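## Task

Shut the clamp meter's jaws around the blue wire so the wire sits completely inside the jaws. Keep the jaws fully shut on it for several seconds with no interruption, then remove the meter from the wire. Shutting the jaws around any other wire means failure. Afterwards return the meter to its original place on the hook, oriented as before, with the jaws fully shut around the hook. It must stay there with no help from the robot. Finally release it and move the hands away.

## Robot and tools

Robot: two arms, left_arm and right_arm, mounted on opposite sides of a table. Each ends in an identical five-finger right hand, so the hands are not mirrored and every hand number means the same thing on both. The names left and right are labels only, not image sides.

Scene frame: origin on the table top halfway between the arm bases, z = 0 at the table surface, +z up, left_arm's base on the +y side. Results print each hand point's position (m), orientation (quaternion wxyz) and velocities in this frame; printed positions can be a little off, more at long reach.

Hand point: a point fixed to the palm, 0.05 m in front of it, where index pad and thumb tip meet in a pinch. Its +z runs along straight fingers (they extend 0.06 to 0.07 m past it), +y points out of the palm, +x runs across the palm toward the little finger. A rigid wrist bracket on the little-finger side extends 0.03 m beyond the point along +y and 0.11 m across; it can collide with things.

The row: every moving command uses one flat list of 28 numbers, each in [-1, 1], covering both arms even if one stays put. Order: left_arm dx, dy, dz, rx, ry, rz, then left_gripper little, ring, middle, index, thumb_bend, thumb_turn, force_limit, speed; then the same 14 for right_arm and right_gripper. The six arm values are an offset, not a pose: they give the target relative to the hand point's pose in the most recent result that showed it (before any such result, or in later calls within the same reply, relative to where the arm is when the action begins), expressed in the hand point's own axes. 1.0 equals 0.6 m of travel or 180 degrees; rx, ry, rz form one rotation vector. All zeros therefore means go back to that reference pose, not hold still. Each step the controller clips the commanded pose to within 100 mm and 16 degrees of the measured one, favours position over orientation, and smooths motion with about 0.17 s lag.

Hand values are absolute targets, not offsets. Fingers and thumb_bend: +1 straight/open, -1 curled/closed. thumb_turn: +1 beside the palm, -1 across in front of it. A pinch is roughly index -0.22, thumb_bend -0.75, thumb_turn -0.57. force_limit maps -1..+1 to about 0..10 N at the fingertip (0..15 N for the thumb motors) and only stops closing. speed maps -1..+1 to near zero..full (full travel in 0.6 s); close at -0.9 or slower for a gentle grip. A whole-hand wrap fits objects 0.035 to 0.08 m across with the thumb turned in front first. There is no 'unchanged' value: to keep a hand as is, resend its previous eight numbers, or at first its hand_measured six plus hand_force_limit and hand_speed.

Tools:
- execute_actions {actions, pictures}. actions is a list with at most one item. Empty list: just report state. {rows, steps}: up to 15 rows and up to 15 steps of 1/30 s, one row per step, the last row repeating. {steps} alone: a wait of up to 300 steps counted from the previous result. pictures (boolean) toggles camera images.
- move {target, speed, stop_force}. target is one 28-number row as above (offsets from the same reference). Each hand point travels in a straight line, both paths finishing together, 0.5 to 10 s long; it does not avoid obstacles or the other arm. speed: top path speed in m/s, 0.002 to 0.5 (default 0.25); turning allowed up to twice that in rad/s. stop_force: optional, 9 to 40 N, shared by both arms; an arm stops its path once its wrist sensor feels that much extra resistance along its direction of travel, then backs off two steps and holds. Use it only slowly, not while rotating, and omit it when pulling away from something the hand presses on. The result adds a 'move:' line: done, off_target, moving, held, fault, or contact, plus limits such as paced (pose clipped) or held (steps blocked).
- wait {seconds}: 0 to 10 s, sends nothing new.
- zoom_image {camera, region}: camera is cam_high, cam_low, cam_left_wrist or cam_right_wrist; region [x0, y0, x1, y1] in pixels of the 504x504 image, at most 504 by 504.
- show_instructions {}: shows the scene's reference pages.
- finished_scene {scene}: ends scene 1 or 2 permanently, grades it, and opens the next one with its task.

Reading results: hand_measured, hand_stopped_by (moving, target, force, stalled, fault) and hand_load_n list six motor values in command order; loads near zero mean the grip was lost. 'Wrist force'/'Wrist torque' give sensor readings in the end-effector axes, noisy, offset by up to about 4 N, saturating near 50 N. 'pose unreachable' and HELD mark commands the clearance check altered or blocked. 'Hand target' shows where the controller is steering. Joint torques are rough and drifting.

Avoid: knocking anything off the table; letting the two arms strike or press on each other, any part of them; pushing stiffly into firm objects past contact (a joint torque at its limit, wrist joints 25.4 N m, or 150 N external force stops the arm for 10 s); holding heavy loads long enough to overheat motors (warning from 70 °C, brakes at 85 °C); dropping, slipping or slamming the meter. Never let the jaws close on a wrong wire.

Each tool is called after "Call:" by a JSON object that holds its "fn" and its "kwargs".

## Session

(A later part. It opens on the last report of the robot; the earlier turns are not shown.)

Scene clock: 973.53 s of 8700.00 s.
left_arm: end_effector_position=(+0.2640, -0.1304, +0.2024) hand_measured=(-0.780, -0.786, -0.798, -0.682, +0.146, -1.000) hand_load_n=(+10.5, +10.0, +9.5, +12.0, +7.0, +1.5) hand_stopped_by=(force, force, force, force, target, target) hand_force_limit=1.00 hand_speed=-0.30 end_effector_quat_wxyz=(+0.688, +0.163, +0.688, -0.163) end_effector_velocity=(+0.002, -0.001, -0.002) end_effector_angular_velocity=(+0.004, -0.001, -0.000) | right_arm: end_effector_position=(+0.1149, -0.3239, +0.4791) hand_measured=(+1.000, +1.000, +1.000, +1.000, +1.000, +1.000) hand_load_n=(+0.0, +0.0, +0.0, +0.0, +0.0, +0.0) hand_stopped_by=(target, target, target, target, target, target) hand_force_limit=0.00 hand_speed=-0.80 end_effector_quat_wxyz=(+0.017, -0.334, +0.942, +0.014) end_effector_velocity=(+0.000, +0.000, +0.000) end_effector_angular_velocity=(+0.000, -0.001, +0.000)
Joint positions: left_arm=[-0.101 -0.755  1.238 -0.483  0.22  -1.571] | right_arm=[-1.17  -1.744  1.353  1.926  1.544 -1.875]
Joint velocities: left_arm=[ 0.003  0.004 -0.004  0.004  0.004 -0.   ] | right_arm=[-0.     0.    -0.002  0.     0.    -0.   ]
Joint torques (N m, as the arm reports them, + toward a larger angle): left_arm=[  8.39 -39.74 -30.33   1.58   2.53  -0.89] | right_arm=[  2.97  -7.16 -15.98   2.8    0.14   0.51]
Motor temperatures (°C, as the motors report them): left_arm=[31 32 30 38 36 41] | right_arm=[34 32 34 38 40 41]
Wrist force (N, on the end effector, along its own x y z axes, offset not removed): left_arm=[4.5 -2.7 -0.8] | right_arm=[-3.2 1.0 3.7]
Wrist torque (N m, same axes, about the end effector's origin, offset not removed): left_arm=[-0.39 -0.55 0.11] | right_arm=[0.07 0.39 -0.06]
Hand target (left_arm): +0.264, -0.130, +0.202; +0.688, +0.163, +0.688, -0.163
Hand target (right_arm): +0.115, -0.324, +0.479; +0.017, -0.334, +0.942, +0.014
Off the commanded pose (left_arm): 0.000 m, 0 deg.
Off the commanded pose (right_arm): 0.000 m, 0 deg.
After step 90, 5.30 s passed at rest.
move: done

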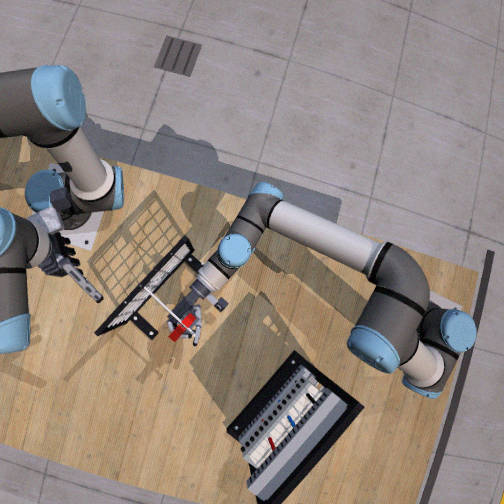

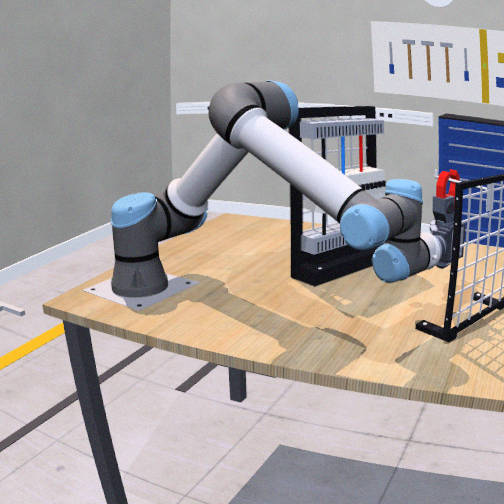

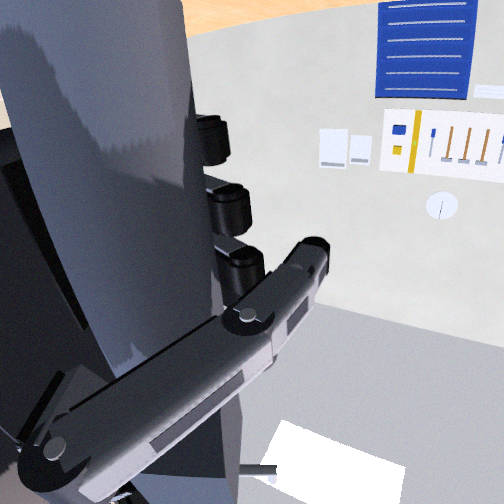

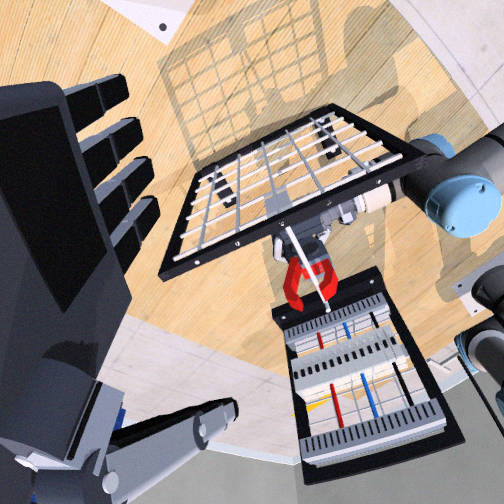

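Hook sits under the fixed jaw's tip; letting the lever out now.

Call:
{"fn": "move", "kwargs": {"target": [0,0,0,0,0,0,-1,-1,0.3,0.3,0.14,-1,1,-0.5, 0,0,0,0,0,0,1,1,1,1,1,1,0,-0.8]}}

Call:
{"fn": "zoom_image", "kwargs": {"camera": "cam_right_wrist", "region": [250, 180, 390, 320]}}

Call:
{"fn": "zoom_image", "kwargs": {"camera": "cam_low", "region": [410, 150, 504, 250]}}

Call:
{"fn": "zoom_image", "kwargs": {"camera": "cam_high", "region": [150, 290, 210, 350]}}

Scene clock: 982.67 s of 8700.00 s.
left_arm: end_effector_position=(+0.2640, -0.1304, +0.2024) hand_measured=(-0.780, -0.786, +0.300, +0.300, +0.146, -1.000) hand_load_n=(+9.5, +10.5, +0.0, +0.0, +4.5, +2.0) hand_stopped_by=(force, force, target, target, target, target) hand_force_limit=1.00 hand_speed=-0.50 end_effector_quat_wxyz=(+0.688, +0.163, +0.688, -0.163) end_effector_velocity=(-0.000, -0.000, +0.000) end_effector_angular_velocity=(+0.000, +0.000, -0.000) | right_arm: end_effector_position=(+0.1149, -0.3239, +0.4791) hand_measured=(+1.000, +1.000, +1.000, +1.000, +1.000, +1.000) hand_load_n=(+0.0, +0.0, +0.0, +0.0, +0.0, +0.0) hand_stopped_by=(target, target, target, target, target, target) hand_force_limit=0.00 hand_speed=-0.80 end_effector_quat_wxyz=(+0.017, -0.334, +0.942, +0.014) end_effector_velocity=(-0.000, -0.000, +0.000) end_effector_angular_velocity=(+0.000, -0.002, -0.000)
Joint positions: left_arm=[-0.101 -0.755  1.238 -0.483  0.22  -1.571] | right_arm=[-1.17  -1.744  1.353  1.926  1.544 -1.875]
Joint velocities: left_arm=[-0. -0.  0.  0.  0. -0.] | right_arm=[ 0.    -0.001 -0.     0.     0.     0.   ]
Joint torques (N m, as the arm reports them, + toward a larger angle): left_arm=[ -9.1  -62.3   -9.58  -1.65  -2.07   2.27] | right_arm=[  4.08  -7.28 -16.51   2.65  -0.1    0.4 ]
Motor temperatures (°C, as the motors report them): left_arm=[31 32 30 38 36 41] | right_arm=[34 32 34 38 40 41]
Wrist force (N, on the end effector, along its own x y z axes, offset not removed): left_arm=[4.0 -1.9 -2.5] | right_arm=[0.4 -1.4 1.4]
Wrist torque (N m, same axes, about the end effector's origin, offset not removed): left_arm=[-0.06 -0.41 0.06] | right_arm=[-0.17 -0.19 -0.12]
Hand target (left_arm): +0.264, -0.130, +0.202; +0.688, +0.163, +0.688, -0.163
Hand target (right_arm): +0.115, -0.324, +0.479; +0.017, -0.334, +0.942, +0.014
Off the commanded pose (left_arm): 0.000 m, 0 deg.
Off the commanded pose (right_arm): 0.000 m, 0 deg.
After step 90, 4.53 s passed at rest.
move: done

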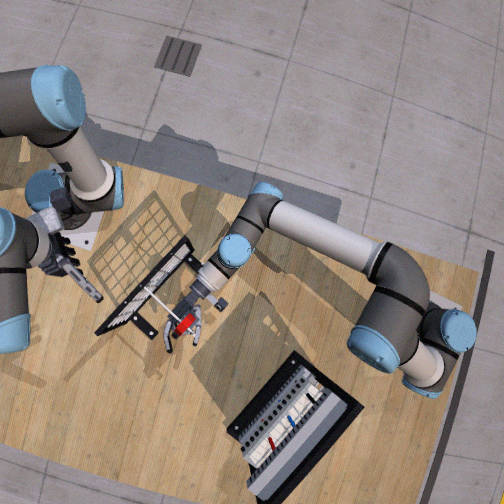

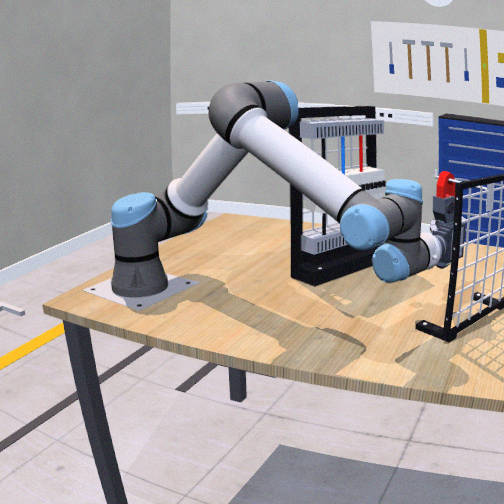

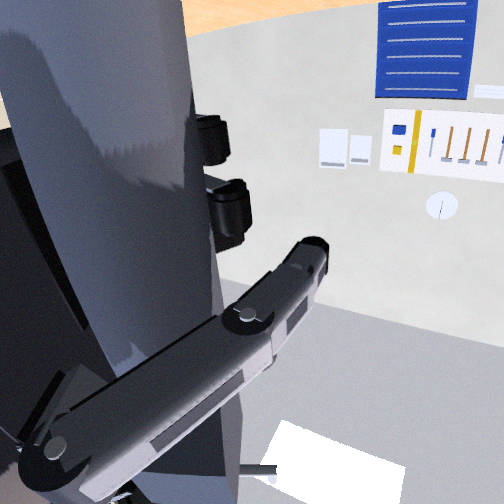

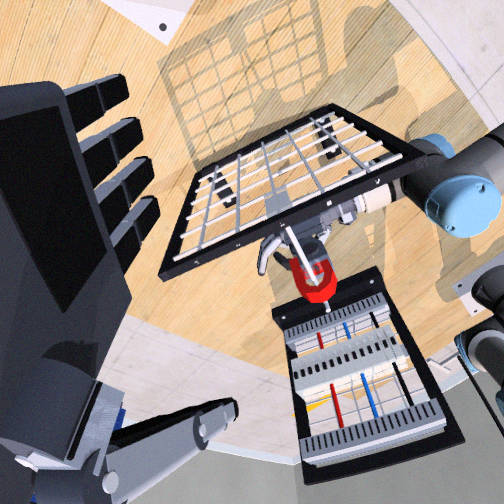

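Region (250, 180, 390, 320) of cam_right_wrist's 504x504 image, scaled by 3.600, with more detail than that image has.

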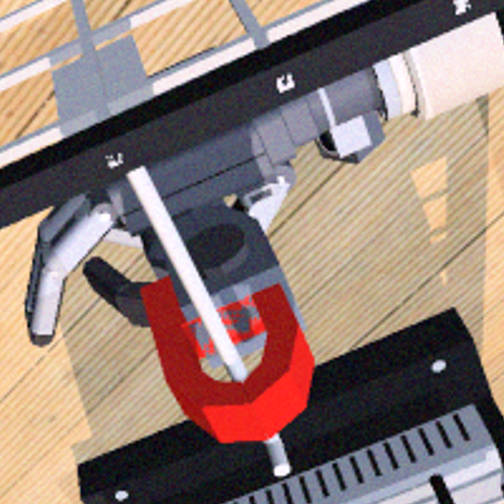

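Region (410, 150, 504, 250) of cam_low's 504x504 image, scaled by 5.040, with more detail than that image has; it fills the left 474 columns of this view, and the rest is white.

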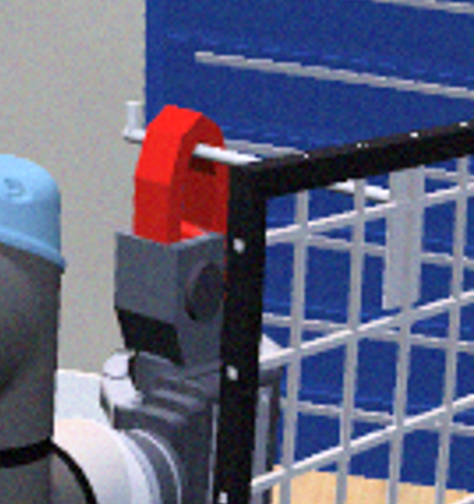

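Region (150, 290, 210, 350) of cam_high's 504x504 image, scaled by 8.400, with more detail than that image has.

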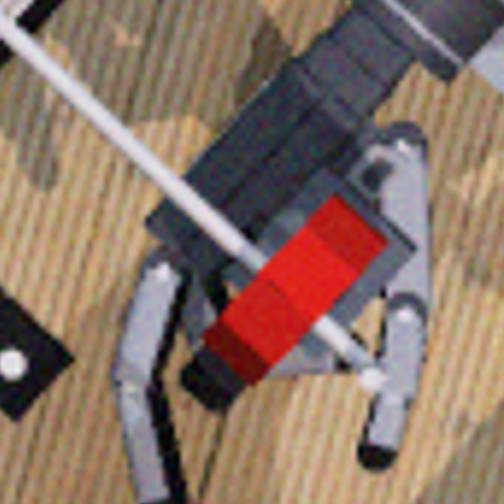

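Call:
{"fn": "move", "kwargs": {"target": [0.0033,0,0,0,0,0,-0.5,-0.5,1,1,0.3,-1,1,-0.9, 0,0,0,0,0,0,1,1,1,1,1,1,0,-0.8], "speed": 0.005}}

Call:
{"fn": "zoom_image", "kwargs": {"camera": "cam_right_wrist", "region": [250, 180, 390, 320]}}

Call:
{"fn": "zoom_image", "kwargs": {"camera": "cam_high", "region": [90, 230, 230, 370]}}

Scene clock: 997.00 s of 8700.00 s.
left_arm: end_effector_position=(+0.2639, -0.1304, +0.2005) hand_measured=(-0.500, -0.500, +1.000, +1.000, +0.300, -1.000) hand_load_n=(+0.0, +0.0, +0.0, +0.0, +0.0, +0.0) hand_stopped_by=(target, target, target, target, target, target) hand_force_limit=1.00 hand_speed=-0.90 end_effector_quat_wxyz=(+0.688, +0.163, +0.688, -0.163) end_effector_velocity=(-0.000, -0.000, +0.001) end_effector_angular_velocity=(-0.002, +0.000, -0.000) | right_arm: end_effector_position=(+0.1149, -0.3239, +0.4791) hand_measured=(+1.000, +1.000, +1.000, +1.000, +1.000, +1.000) hand_load_n=(+0.0, +0.0, +0.0, +0.0, +0.0, +0.0) hand_stopped_by=(target, target, target, target, target, target) hand_force_limit=0.00 hand_speed=-0.80 end_effector_quat_wxyz=(+0.017, -0.334, +0.942, +0.014) end_effector_velocity=(-0.000, -0.000, +0.000) end_effector_angular_velocity=(+0.001, -0.002, -0.002)
Joint positions: left_arm=[-0.101 -0.752  1.24  -0.486  0.22  -1.571] | right_arm=[-1.17  -1.744  1.353  1.926  1.544 -1.875]
Joint velocities: left_arm=[-0.    -0.002 -0.    -0.     0.     0.   ] | right_arm=[-0.    -0.002 -0.001  0.     0.     0.002]
Joint torques (N m, as the arm reports them, + toward a larger angle): left_arm=[ -6.91 -38.7   -7.41  -1.76  -1.48   2.03] | right_arm=[  3.    -8.08 -16.63   2.71  -0.06   0.66]
Motor temperatures (°C, as the motors report them): left_arm=[31 32 30 38 36 41] | right_arm=[34 32 34 38 40 41]
Wrist force (N, on the end effector, along its own x y z axes, offset not removed): left_arm=[1.6 0.1 0.2] | right_arm=[2.6 -0.5 0.1]
Wrist torque (N m, same axes, about the end effector's origin, offset not removed): left_arm=[0.10 -0.37 0.14] | right_arm=[-0.12 -0.40 0.25]
Hand target (left_arm): +0.264, -0.130, +0.200; +0.688, +0.163, +0.688, -0.163
Hand target (right_arm): +0.115, -0.324, +0.479; +0.017, -0.334, +0.942, +0.014
Off the commanded pose (left_arm): 0.000 m, 0 deg.
Off the commanded pose (right_arm): 0.000 m, 0 deg.
After step 90, 6.87 s passed at rest.
move: done

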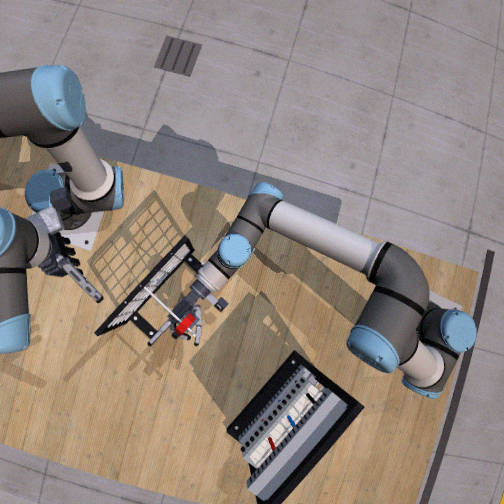

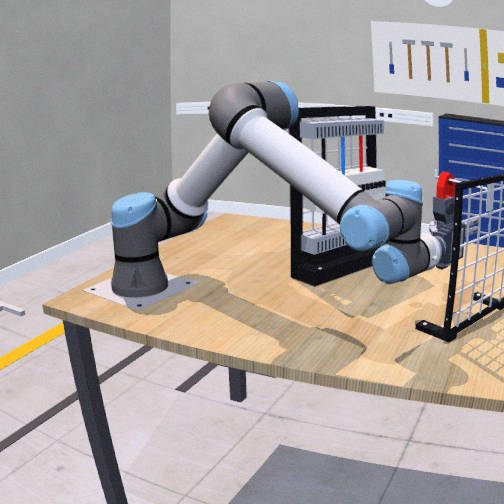

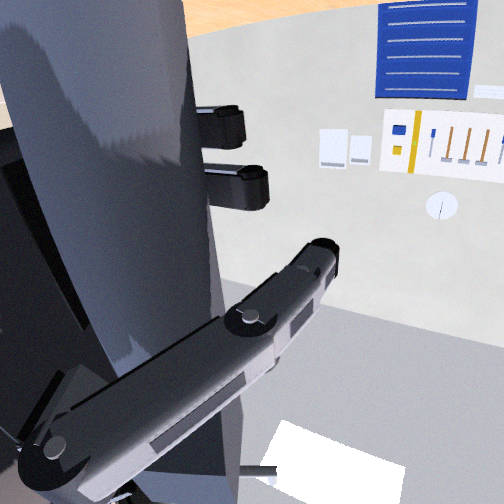

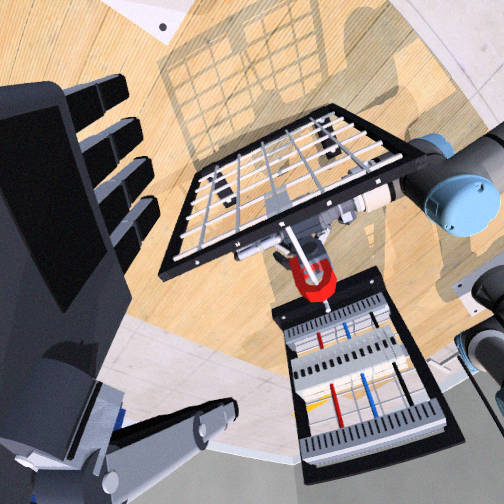

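Region (250, 180, 390, 320) of cam_right_wrist's 504x504 image, scaled by 3.600, with more detail than that image has.

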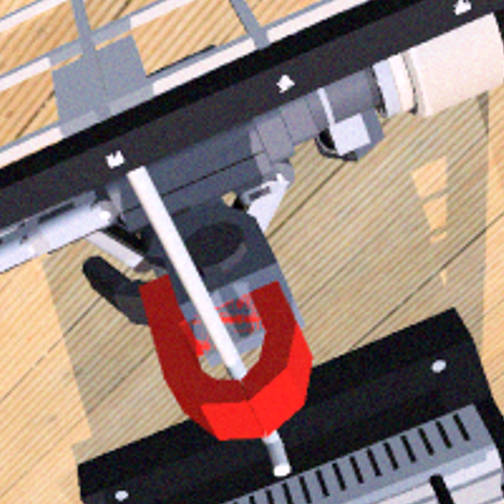

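Region (90, 230, 230, 370) of cam_high's 504x504 image, scaled by 3.600, with more detail than that image has.

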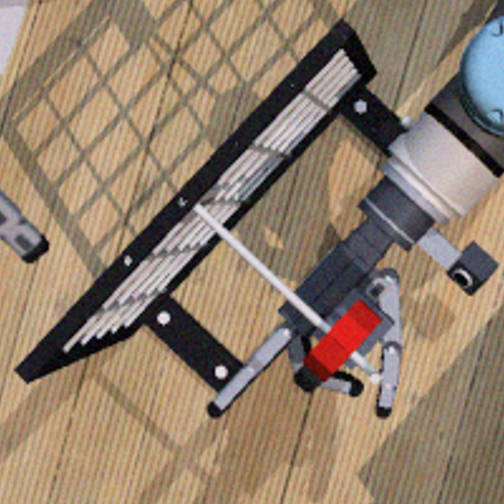

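Call:
{"fn": "move", "kwargs": {"target": [0,-0.007,0,0,0,0,1,1,1,1,1,-1,1,-0.4, 0,0,0,0,0,0,1,1,1,1,1,1,0,-0.8], "speed": 0.01}}

Call:
{"fn": "zoom_image", "kwargs": {"camera": "cam_high", "region": [90, 230, 230, 370]}}

Scene clock: 1014.27 s of 8700.00 s.
left_arm: end_effector_position=(+0.2621, -0.1341, +0.2005) hand_measured=(+1.000, +1.000, +1.000, +1.000, +1.000, -1.000) hand_load_n=(+0.0, +0.0, +0.0, +0.0, +0.0, +0.0) hand_stopped_by=(target, target, target, target, target, target) hand_force_limit=1.00 hand_speed=-0.40 end_effector_quat_wxyz=(+0.688, +0.163, +0.688, -0.163) end_effector_velocity=(+0.000, -0.000, -0.001) end_effector_angular_velocity=(-0.000, +0.000, +0.000) | right_arm: end_effector_position=(+0.1149, -0.3239, +0.4791) hand_measured=(+1.000, +1.000, +1.000, +1.000, +1.000, +1.000) hand_load_n=(+0.0, +0.0, +0.0, +0.0, +0.0, +0.0) hand_stopped_by=(target, target, target, target, target, target) hand_force_limit=0.00 hand_speed=-0.80 end_effector_quat_wxyz=(+0.017, -0.334, +0.942, +0.014) end_effector_velocity=(-0.000, +0.000, +0.000) end_effector_angular_velocity=(+0.002, -0.001, -0.000)
Joint positions: left_arm=[-0.102 -0.744  1.223 -0.478  0.218 -1.571] | right_arm=[-1.17  -1.744  1.353  1.926  1.544 -1.875]
Joint velocities: left_arm=[ 0.     0.001 -0.    -0.    -0.    -0.001] | right_arm=[-0.    -0.001 -0.001  0.    -0.001  0.   ]
Joint torques (N m, as the arm reports them, + toward a larger angle): left_arm=[ -8.52 -38.93 -30.21   1.43  -2.25  -2.46] | right_arm=[  2.37  -7.25 -16.76   2.44  -0.24   0.5 ]
Motor temperatures (°C, as the motors report them): left_arm=[31 32 30 38 36 41] | right_arm=[34 32 34 38 40 41]
Wrist force (N, on the end effector, along its own x y z axes, offset not removed): left_arm=[1.3 -3.1 -3.0] | right_arm=[0.6 1.3 0.9]
Wrist torque (N m, same axes, about the end effector's origin, offset not removed): left_arm=[-0.26 -0.14 0.04] | right_arm=[0.21 -0.20 0.06]
Hand target (left_arm): +0.262, -0.134, +0.200; +0.688, +0.163, +0.688, -0.163
Hand target (right_arm): +0.115, -0.324, +0.479; +0.017, -0.334, +0.942, +0.014
Off the commanded pose (left_arm): 0.000 m, 0 deg.
Off the commanded pose (right_arm): 0.000 m, 0 deg.
After step 90, 12.50 s passed at rest.
move: done

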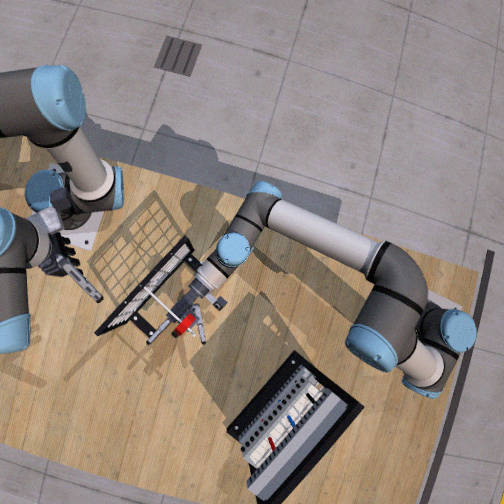

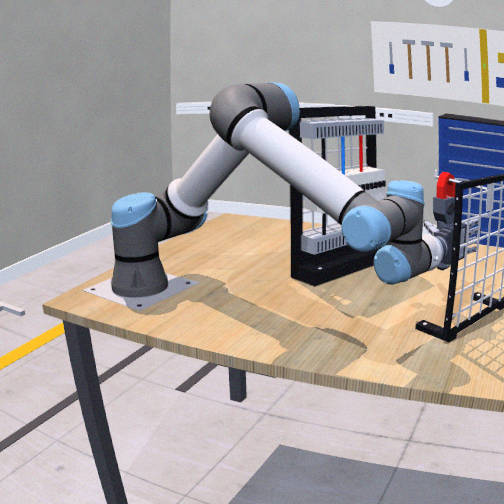

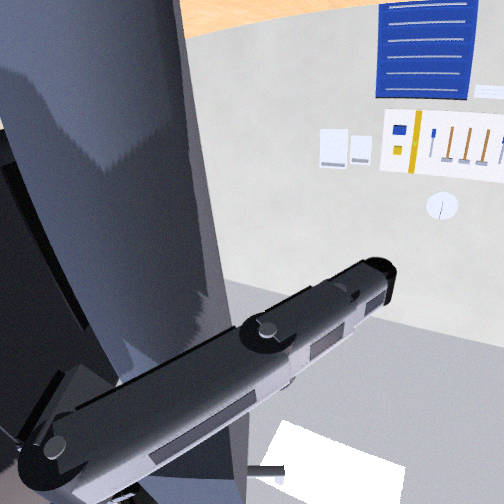

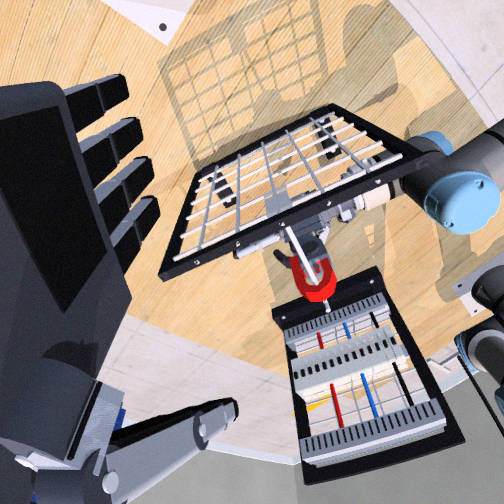

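Region (90, 230, 230, 370) of cam_high's 504x504 image, scaled by 3.600, with more detail than that image has.

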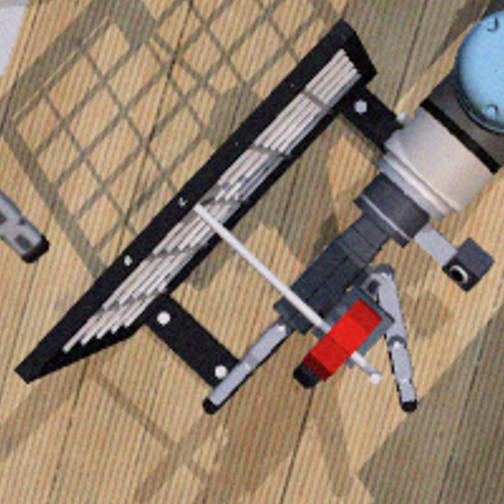

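Call:
{"fn": "execute_actions", "kwargs": {"actions": []}}

Scene clock: 1031.90 s of 8700.00 s.
left_arm: end_effector_position=(+0.2621, -0.1341, +0.2005) hand_measured=(+1.000, +1.000, +1.000, +1.000, +1.000, -1.000) hand_load_n=(+0.0, +0.0, +0.0, +0.0, +0.0, +0.0) hand_stopped_by=(target, target, target, target, target, target) hand_force_limit=1.00 hand_speed=-0.40 end_effector_quat_wxyz=(+0.688, +0.163, +0.688, -0.163) end_effector_velocity=(-0.000, -0.000, +0.001) end_effector_angular_velocity=(-0.001, +0.000, +0.000) | right_arm: end_effector_position=(+0.1149, -0.3239, +0.4791) hand_measured=(+1.000, +1.000, +1.000, +1.000, +1.000, +1.000) hand_load_n=(+0.0, +0.0, +0.0, +0.0, +0.0, +0.0) hand_stopped_by=(target, target, target, target, target, target) hand_force_limit=0.00 hand_speed=-0.80 end_effector_quat_wxyz=(+0.017, -0.334, +0.942, +0.014) end_effector_velocity=(-0.000, -0.000, -0.000) end_effector_angular_velocity=(-0.000, -0.000, -0.001)
Joint positions: left_arm=[-0.102 -0.744  1.223 -0.478  0.218 -1.571] | right_arm=[-1.17  -1.744  1.353  1.926  1.544 -1.875]
Joint velocities: left_arm=[ 0.    -0.001 -0.001  0.001 -0.    -0.   ] | right_arm=[-0.    -0.001  0.001  0.     0.     0.001]
Joint torques (N m, as the arm reports them, + toward a larger angle): left_arm=[ -8.5  -39.79 -30.     1.47  -2.25  -2.5 ] | right_arm=[  3.62  -7.03 -16.14   2.54   0.02   0.71]
Motor temperatures (°C, as the motors report them): left_arm=[31 32 30 38 36 41] | right_arm=[34 32 34 38 40 41]
Wrist force (N, on the end effector, along its own x y z axes, offset not removed): left_arm=[2.0 -2.3 -0.7] | right_arm=[3.0 -0.4 4.5]
Wrist torque (N m, same axes, about the end effector's origin, offset not removed): left_arm=[-0.22 -0.37 0.00] | right_arm=[-0.20 -0.71 0.07]
Hand target (left_arm): +0.262, -0.134, +0.200; +0.688, +0.163, +0.688, -0.163
Hand target (right_arm): +0.115, -0.324, +0.479; +0.017, -0.334, +0.942, +0.014
Off the commanded pose (left_arm): 0.000 m, 0 deg.
Off the commanded pose (right_arm): 0.000 m, 0 deg.
Steps of this call (steps 1 to 90: nothing new was sent; then 14.63 s passed at rest). Readings (end_effector_position | what the end effector reports):
1: left_arm (+0.2621, -0.1341, +0.2005) | right_arm (+0.1149, -0.3239, +0.4791) | left_arm hand_measured=(+1.000, +1.000, +1.000, +1.000, +1.000, -1.000) hand_load_n=(+0.0, +0.0, +0.0, +0.0, +0.0, +0.0) hand_stopped_by=(target, target, target, target, target, target) hand_force_limit=1.00 hand_speed=-0.40 | right_arm hand_measured=(+1.000, +1.000, +1.000, +1.000, +1.000, +1.000) hand_load_n=(+0.0, +0.0, +0.0, +0.0, +0.0, +0.0) hand_stopped_by=(target, target, target, target, target, target) hand_force_limit=0.00 hand_speed=-0.80
2: left_arm (+0.2621, -0.1341, +0.2005) | right_arm (+0.1149, -0.3239, +0.4791) | left_arm hand_measured=(+1.000, +1.000, +1.000, +1.000, +1.000, -1.000) hand_load_n=(+0.0, +0.0, +0.0, +0.0, +0.0, +0.0) hand_stopped_by=(target, target, target, target, target, target) hand_force_limit=1.00 hand_speed=-0.40 | right_arm hand_measured=(+1.000, +1.000, +1.000, +1.000, +1.000, +1.000) hand_load_n=(+0.0, +0.0, +0.0, +0.0, +0.0, +0.0) hand_stopped_by=(target, target, target, target, target, target) hand_force_limit=0.00 hand_speed=-0.80
4: left_arm (+0.2621, -0.1341, +0.2005) | right_arm (+0.1149, -0.3239, +0.4791) | left_arm hand_measured=(+1.000, +1.000, +1.000, +1.000, +1.000, -1.000) hand_load_n=(+0.0, +0.0, +0.0, +0.0, +0.0, +0.0) hand_stopped_by=(target, target, target, target, target, target) hand_force_limit=1.00 hand_speed=-0.40 | right_arm hand_measured=(+1.000, +1.000, +1.000, +1.000, +1.000, +1.000) hand_load_n=(+0.0, +0.0, +0.0, +0.0, +0.0, +0.0) hand_stopped_by=(target, target, target, target, target, target) hand_force_limit=0.00 hand_speed=-0.80
8: left_arm (+0.2621, -0.1341, +0.2005) | right_arm (+0.1149, -0.3239, +0.4791) | left_arm hand_measured=(+1.000, +1.000, +1.000, +1.000, +1.000, -1.000) hand_load_n=(+0.0, +0.0, +0.0, +0.0, +0.0, +0.0) hand_stopped_by=(target, target, target, target, target, target) hand_force_limit=1.00 hand_speed=-0.40 | right_arm hand_measured=(+1.000, +1.000, +1.000, +1.000, +1.000, +1.000) hand_load_n=(+0.0, +0.0, +0.0, +0.0, +0.0, +0.0) hand_stopped_by=(target, target, target, target, target, target) hand_force_limit=0.00 hand_speed=-0.80
90: the state above

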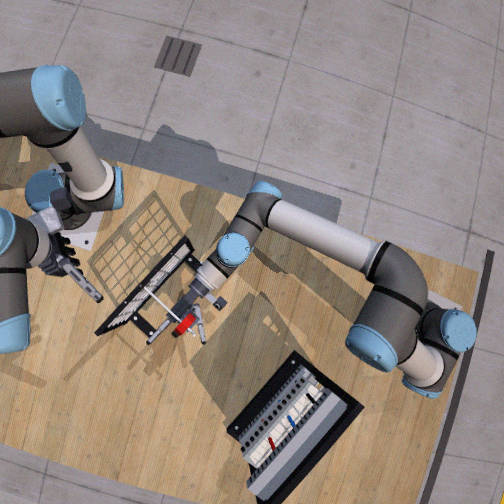

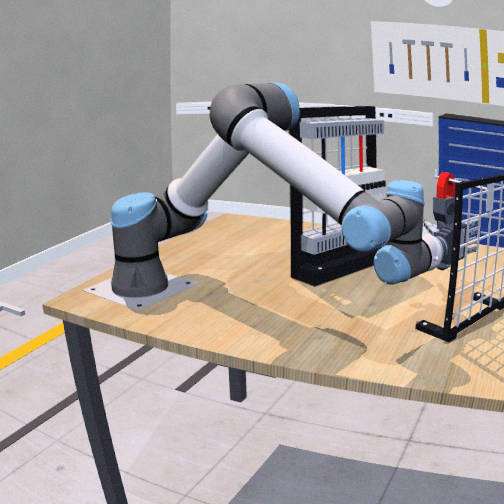

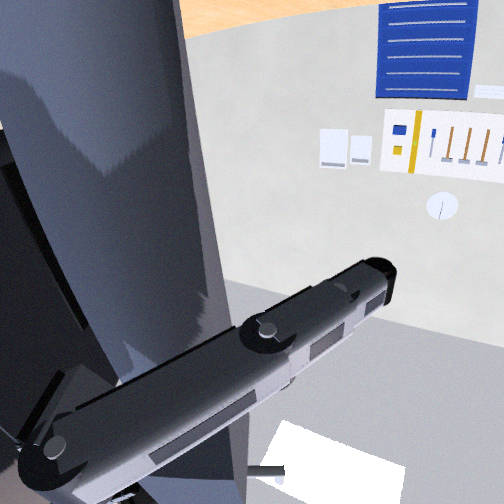

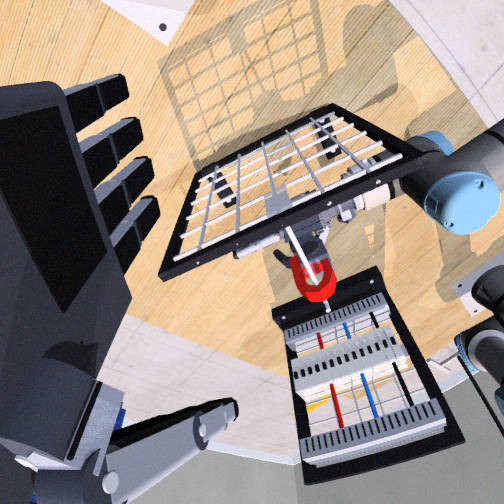

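Call:
{"fn": "move", "kwargs": {"target": [0,0,-0.043,0,0,0,1,1,1,1,1,-1,1,-0.4,0,0,0,0,0,0,1,1,1,1,1,1,0,-0.8], "speed": 0.05}}

Scene clock: 1039.30 s of 8700.00 s.
left_arm: end_effector_position=(+0.2392, -0.1227, +0.2005) hand_measured=(+1.000, +1.000, +1.000, +1.000, +1.000, -1.000) hand_load_n=(+0.0, +0.0, +0.0, +0.0, +0.0, +0.0) hand_stopped_by=(target, target, target, target, target, target) hand_force_limit=1.00 hand_speed=-0.40 end_effector_quat_wxyz=(+0.688, +0.163, +0.688, -0.163) end_effector_velocity=(-0.002, +0.001, +0.002) end_effector_angular_velocity=(-0.004, +0.001, -0.000) | right_arm: end_effector_position=(+0.1149, -0.3239, +0.4791) hand_measured=(+1.000, +1.000, +1.000, +1.000, +1.000, +1.000) hand_load_n=(+0.0, +0.0, +0.0, +0.0, +0.0, +0.0) hand_stopped_by=(target, target, target, target, target, target) hand_force_limit=0.00 hand_speed=-0.80 end_effector_quat_wxyz=(+0.017, -0.334, +0.942, +0.014) end_effector_velocity=(+0.000, +0.000, +0.000) end_effector_angular_velocity=(+0.000, +0.000, -0.000)
Joint positions: left_arm=[-0.14  -0.766  1.265 -0.498  0.18  -1.572] | right_arm=[-1.17  -1.744  1.353  1.926  1.544 -1.875]
Joint velocities: left_arm=[-0.003 -0.004  0.003 -0.005 -0.003  0.001] | right_arm=[-0.     0.    -0.     0.    -0.001  0.   ]
Joint torques (N m, as the arm reports them, + toward a larger angle): left_arm=[ -9.06 -59.71  -6.23  -2.02  -2.26   1.98] | right_arm=[  3.11  -7.87 -16.68   2.41  -0.24   0.74]
Motor temperatures (°C, as the motors report them): left_arm=[31 32 30 38 36 41] | right_arm=[34 32 34 38 40 41]
Wrist force (N, on the end effector, along its own x y z axes, offset not removed): left_arm=[1.4 -1.7 -2.7] | right_arm=[2.1 0.3 -1.5]
Wrist torque (N m, same axes, about the end effector's origin, offset not removed): left_arm=[-0.04 -0.16 0.01] | right_arm=[0.20 -0.14 0.35]
Hand target (left_arm): +0.239, -0.123, +0.200; +0.688, +0.163, +0.688, -0.163
Hand target (right_arm): +0.115, -0.324, +0.479; +0.017, -0.334, +0.942, +0.014
Off the commanded pose (left_arm): 0.000 m, 0 deg.
Off the commanded pose (right_arm): 0.000 m, 0 deg.
After step 90, 3.47 s passed at rest.
move: done

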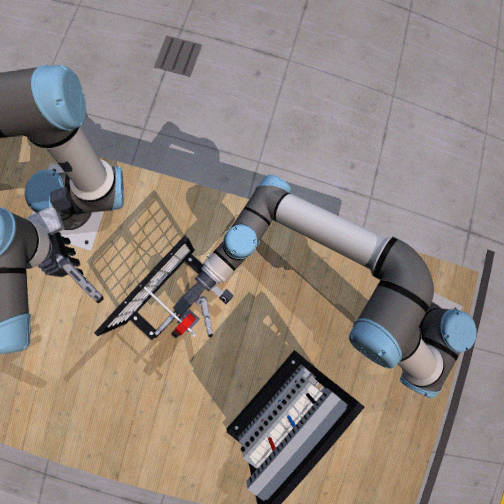

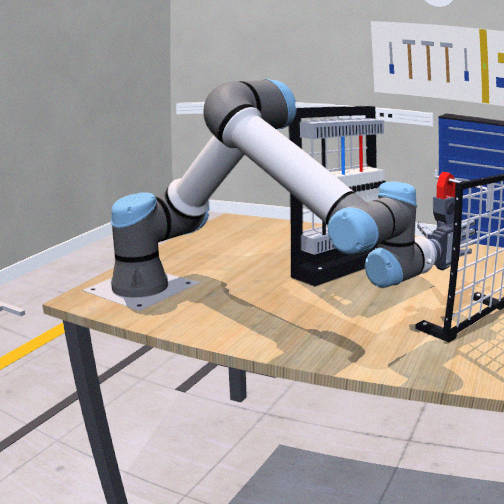

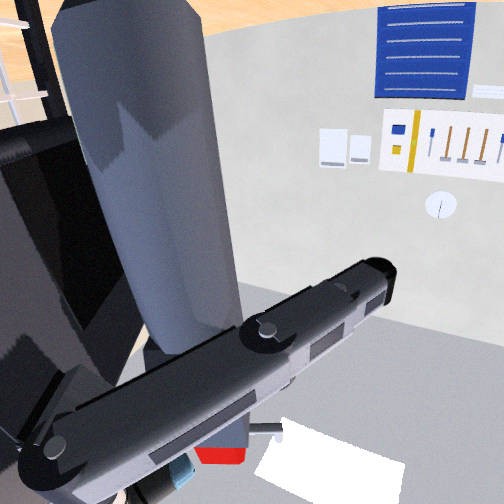

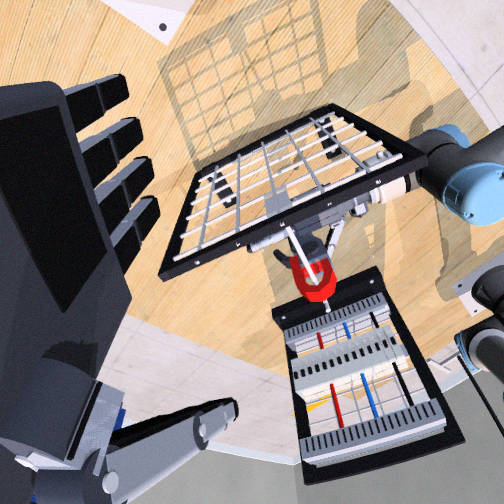

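Call:
{"fn": "move", "kwargs": {"target": [0,-0.030,-0.1177,0.064,0,0,1,1,1,1,1,-1,1,-0.4,0,0,0,0,0,0,1,1,1,1,1,1,0,-0.8], "speed": 0.08}}

Scene clock: 1055.40 s of 8700.00 s.
left_arm: end_effector_position=(+0.1682, -0.1072, +0.2005) hand_measured=(+1.000, +1.000, +1.000, +1.000, +1.000, -1.000) hand_load_n=(+0.0, +0.0, +0.0, +0.0, +0.0, +0.0) hand_stopped_by=(target, target, target, target, target, target) hand_force_limit=1.00 hand_speed=-0.40 end_effector_quat_wxyz=(+0.668, +0.231, +0.668, -0.231) end_effector_velocity=(-0.003, -0.000, -0.000) end_effector_angular_velocity=(-0.004, +0.001, -0.007) | right_arm: end_effector_position=(+0.1149, -0.3239, +0.4791) hand_measured=(+1.000, +1.000, +1.000, +1.000, +1.000, +1.000) hand_load_n=(+0.0, +0.0, +0.0, +0.0, +0.0, +0.0) hand_stopped_by=(target, target, target, target, target, target) hand_force_limit=0.00 hand_speed=-0.80 end_effector_quat_wxyz=(+0.017, -0.334, +0.942, +0.014) end_effector_velocity=(+0.000, +0.000, +0.000) end_effector_angular_velocity=(+0.001, +0.001, -0.000)
Joint positions: left_arm=[-0.258 -0.884  1.485 -0.6    0.263 -1.571] | right_arm=[-1.17  -1.744  1.353  1.926  1.544 -1.875]
Joint velocities: left_arm=[-0.004 -0.003  0.006 -0.011  0.003  0.004] | right_arm=[ 0.     0.001 -0.    -0.    -0.002  0.001]
Joint torques (N m, as the arm reports them, + toward a larger angle): left_arm=[ -9.47 -56.14  -5.2   -2.02   2.3    2.1 ] | right_arm=[  3.37  -7.64 -17.56   2.47   0.06   0.64]
Motor temperatures (°C, as the motors report them): left_arm=[31 32 30 38 36 41] | right_arm=[34 32 34 38 40 41]
Wrist force (N, on the end effector, along its own x y z axes, offset not removed): left_arm=[2.8 0.0 -1.6] | right_arm=[2.7 0.9 4.2]
Wrist torque (N m, same axes, about the end effector's origin, offset not removed): left_arm=[0.19 -0.54 0.11] | right_arm=[-0.04 -0.67 0.17]
Hand target (left_arm): +0.168, -0.107, +0.201; +0.668, +0.232, +0.668, -0.231
Hand target (right_arm): +0.115, -0.324, +0.479; +0.017, -0.334, +0.942, +0.014
Off the commanded pose (left_arm): 0.000 m, 0 deg.
Off the commanded pose (right_arm): 0.000 m, 0 deg.
After step 90, 11.43 s passed at rest.
move: done

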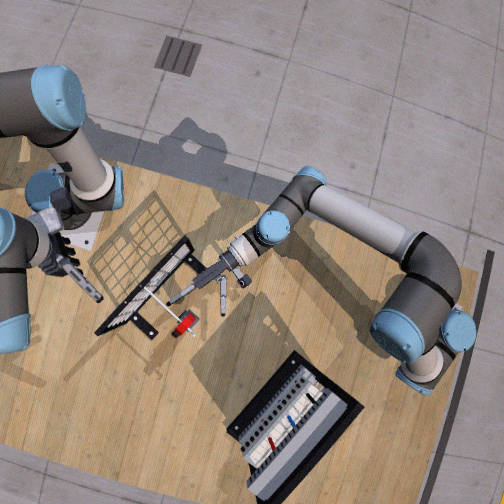

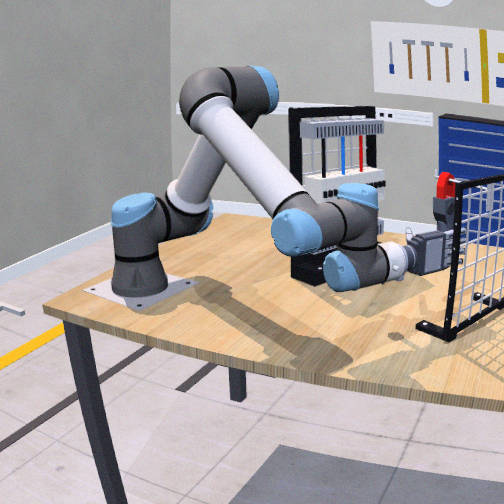

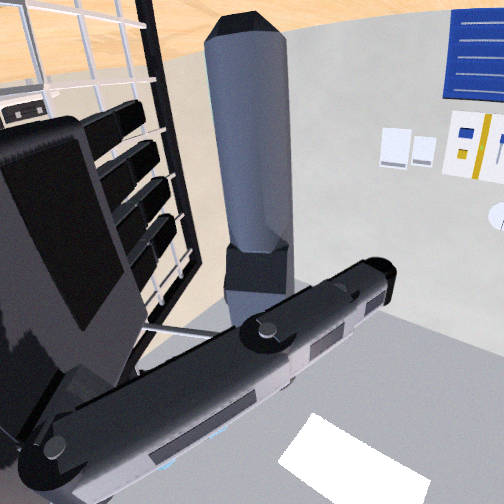

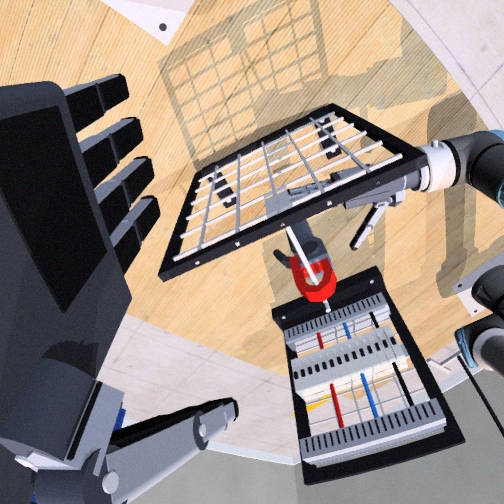

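Call:
{"fn": "move", "kwargs": {"target": [0,-0.0253,-0.165,0.063,0,0,1,1,1,1,1,-1,1,-0.4,0,0,0,0,0,0,1,1,1,1,1,1,0,-0.8], "speed": 0.12}}

Scene clock: 1064.37 s of 8700.00 s.
left_arm: end_effector_position=(+0.0810, -0.0582, +0.2006) hand_measured=(+1.000, +1.000, +1.000, +1.000, +1.000, -1.000) hand_load_n=(+0.0, +0.0, +0.0, +0.0, +0.0, +0.0) hand_stopped_by=(target, target, target, target, target, target) hand_force_limit=1.00 hand_speed=-0.40 end_effector_quat_wxyz=(+0.642, +0.296, +0.642, -0.296) end_effector_velocity=(-0.002, +0.001, +0.001) end_effector_angular_velocity=(-0.000, -0.002, -0.004) | right_arm: end_effector_position=(+0.1149, -0.3239, +0.4791) hand_measured=(+1.000, +1.000, +1.000, +1.000, +1.000, +1.000) hand_load_n=(+0.0, +0.0, +0.0, +0.0, +0.0, +0.0) hand_stopped_by=(target, target, target, target, target, target) hand_force_limit=0.00 hand_speed=-0.80 end_effector_quat_wxyz=(+0.017, -0.334, +0.942, +0.014) end_effector_velocity=(+0.000, +0.000, -0.001) end_effector_angular_velocity=(-0.001, +0.003, -0.001)
Joint positions: left_arm=[-0.435 -1.027  1.741 -0.713  0.284 -1.571] | right_arm=[-1.17  -1.744  1.353  1.926  1.544 -1.875]
Joint velocities: left_arm=[-0.004 -0.004  0.006 -0.007  0.     0.006] | right_arm=[0.    0.002 0.001 0.    0.    0.001]
Joint torques (N m, as the arm reports them, + toward a larger angle): left_arm=[ -8.   -48.63  -4.14  -1.75  -1.76   1.98] | right_arm=[  2.79  -7.01 -17.44   2.57  -0.03   0.69]
Motor temperatures (°C, as the motors report them): left_arm=[31 32 30 38 36 41] | right_arm=[34 32 34 38 40 41]
Wrist force (N, on the end effector, along its own x y z axes, offset not removed): left_arm=[1.8 -1.4 -3.8] | right_arm=[0.0 2.7 -1.2]
Wrist torque (N m, same axes, about the end effector's origin, offset not removed): left_arm=[0.09 -0.33 0.06] | right_arm=[0.57 0.13 -0.02]
Hand target (left_arm): +0.081, -0.058, +0.201; +0.642, +0.296, +0.642, -0.296
Hand target (right_arm): +0.115, -0.324, +0.479; +0.017, -0.334, +0.942, +0.014
Off the commanded pose (left_arm): 0.000 m, 0 deg.
Off the commanded pose (right_arm): 0.000 m, 0 deg.
After step 90, 4.60 s passed at rest.
move: done

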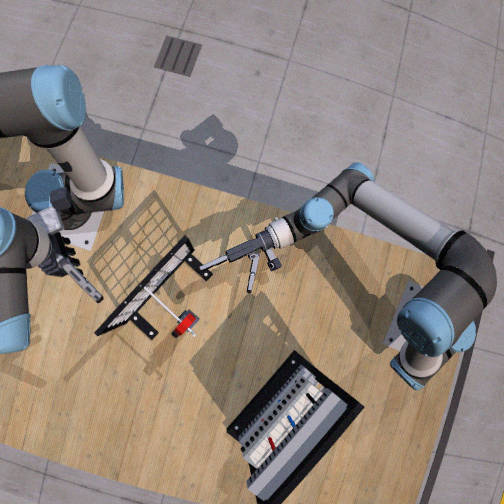

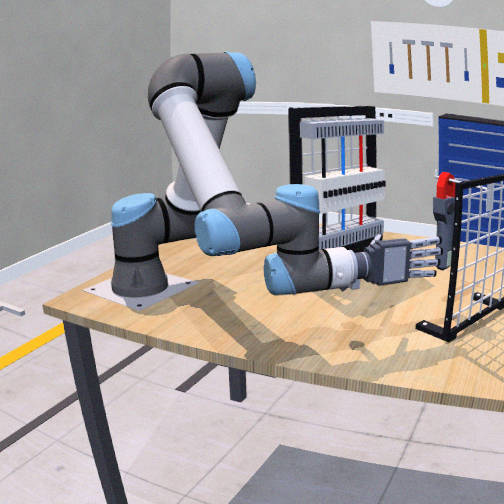

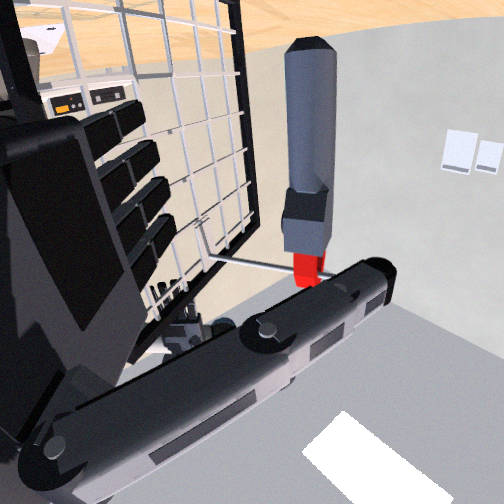

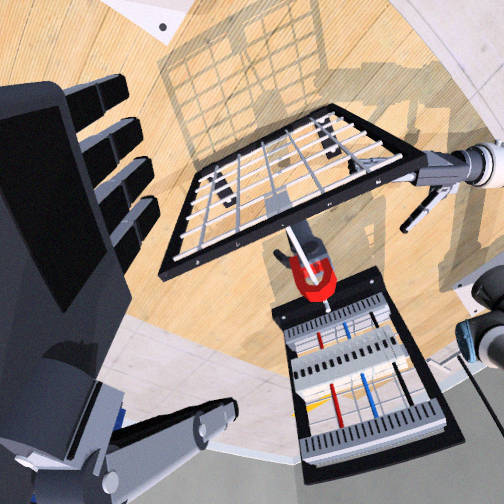

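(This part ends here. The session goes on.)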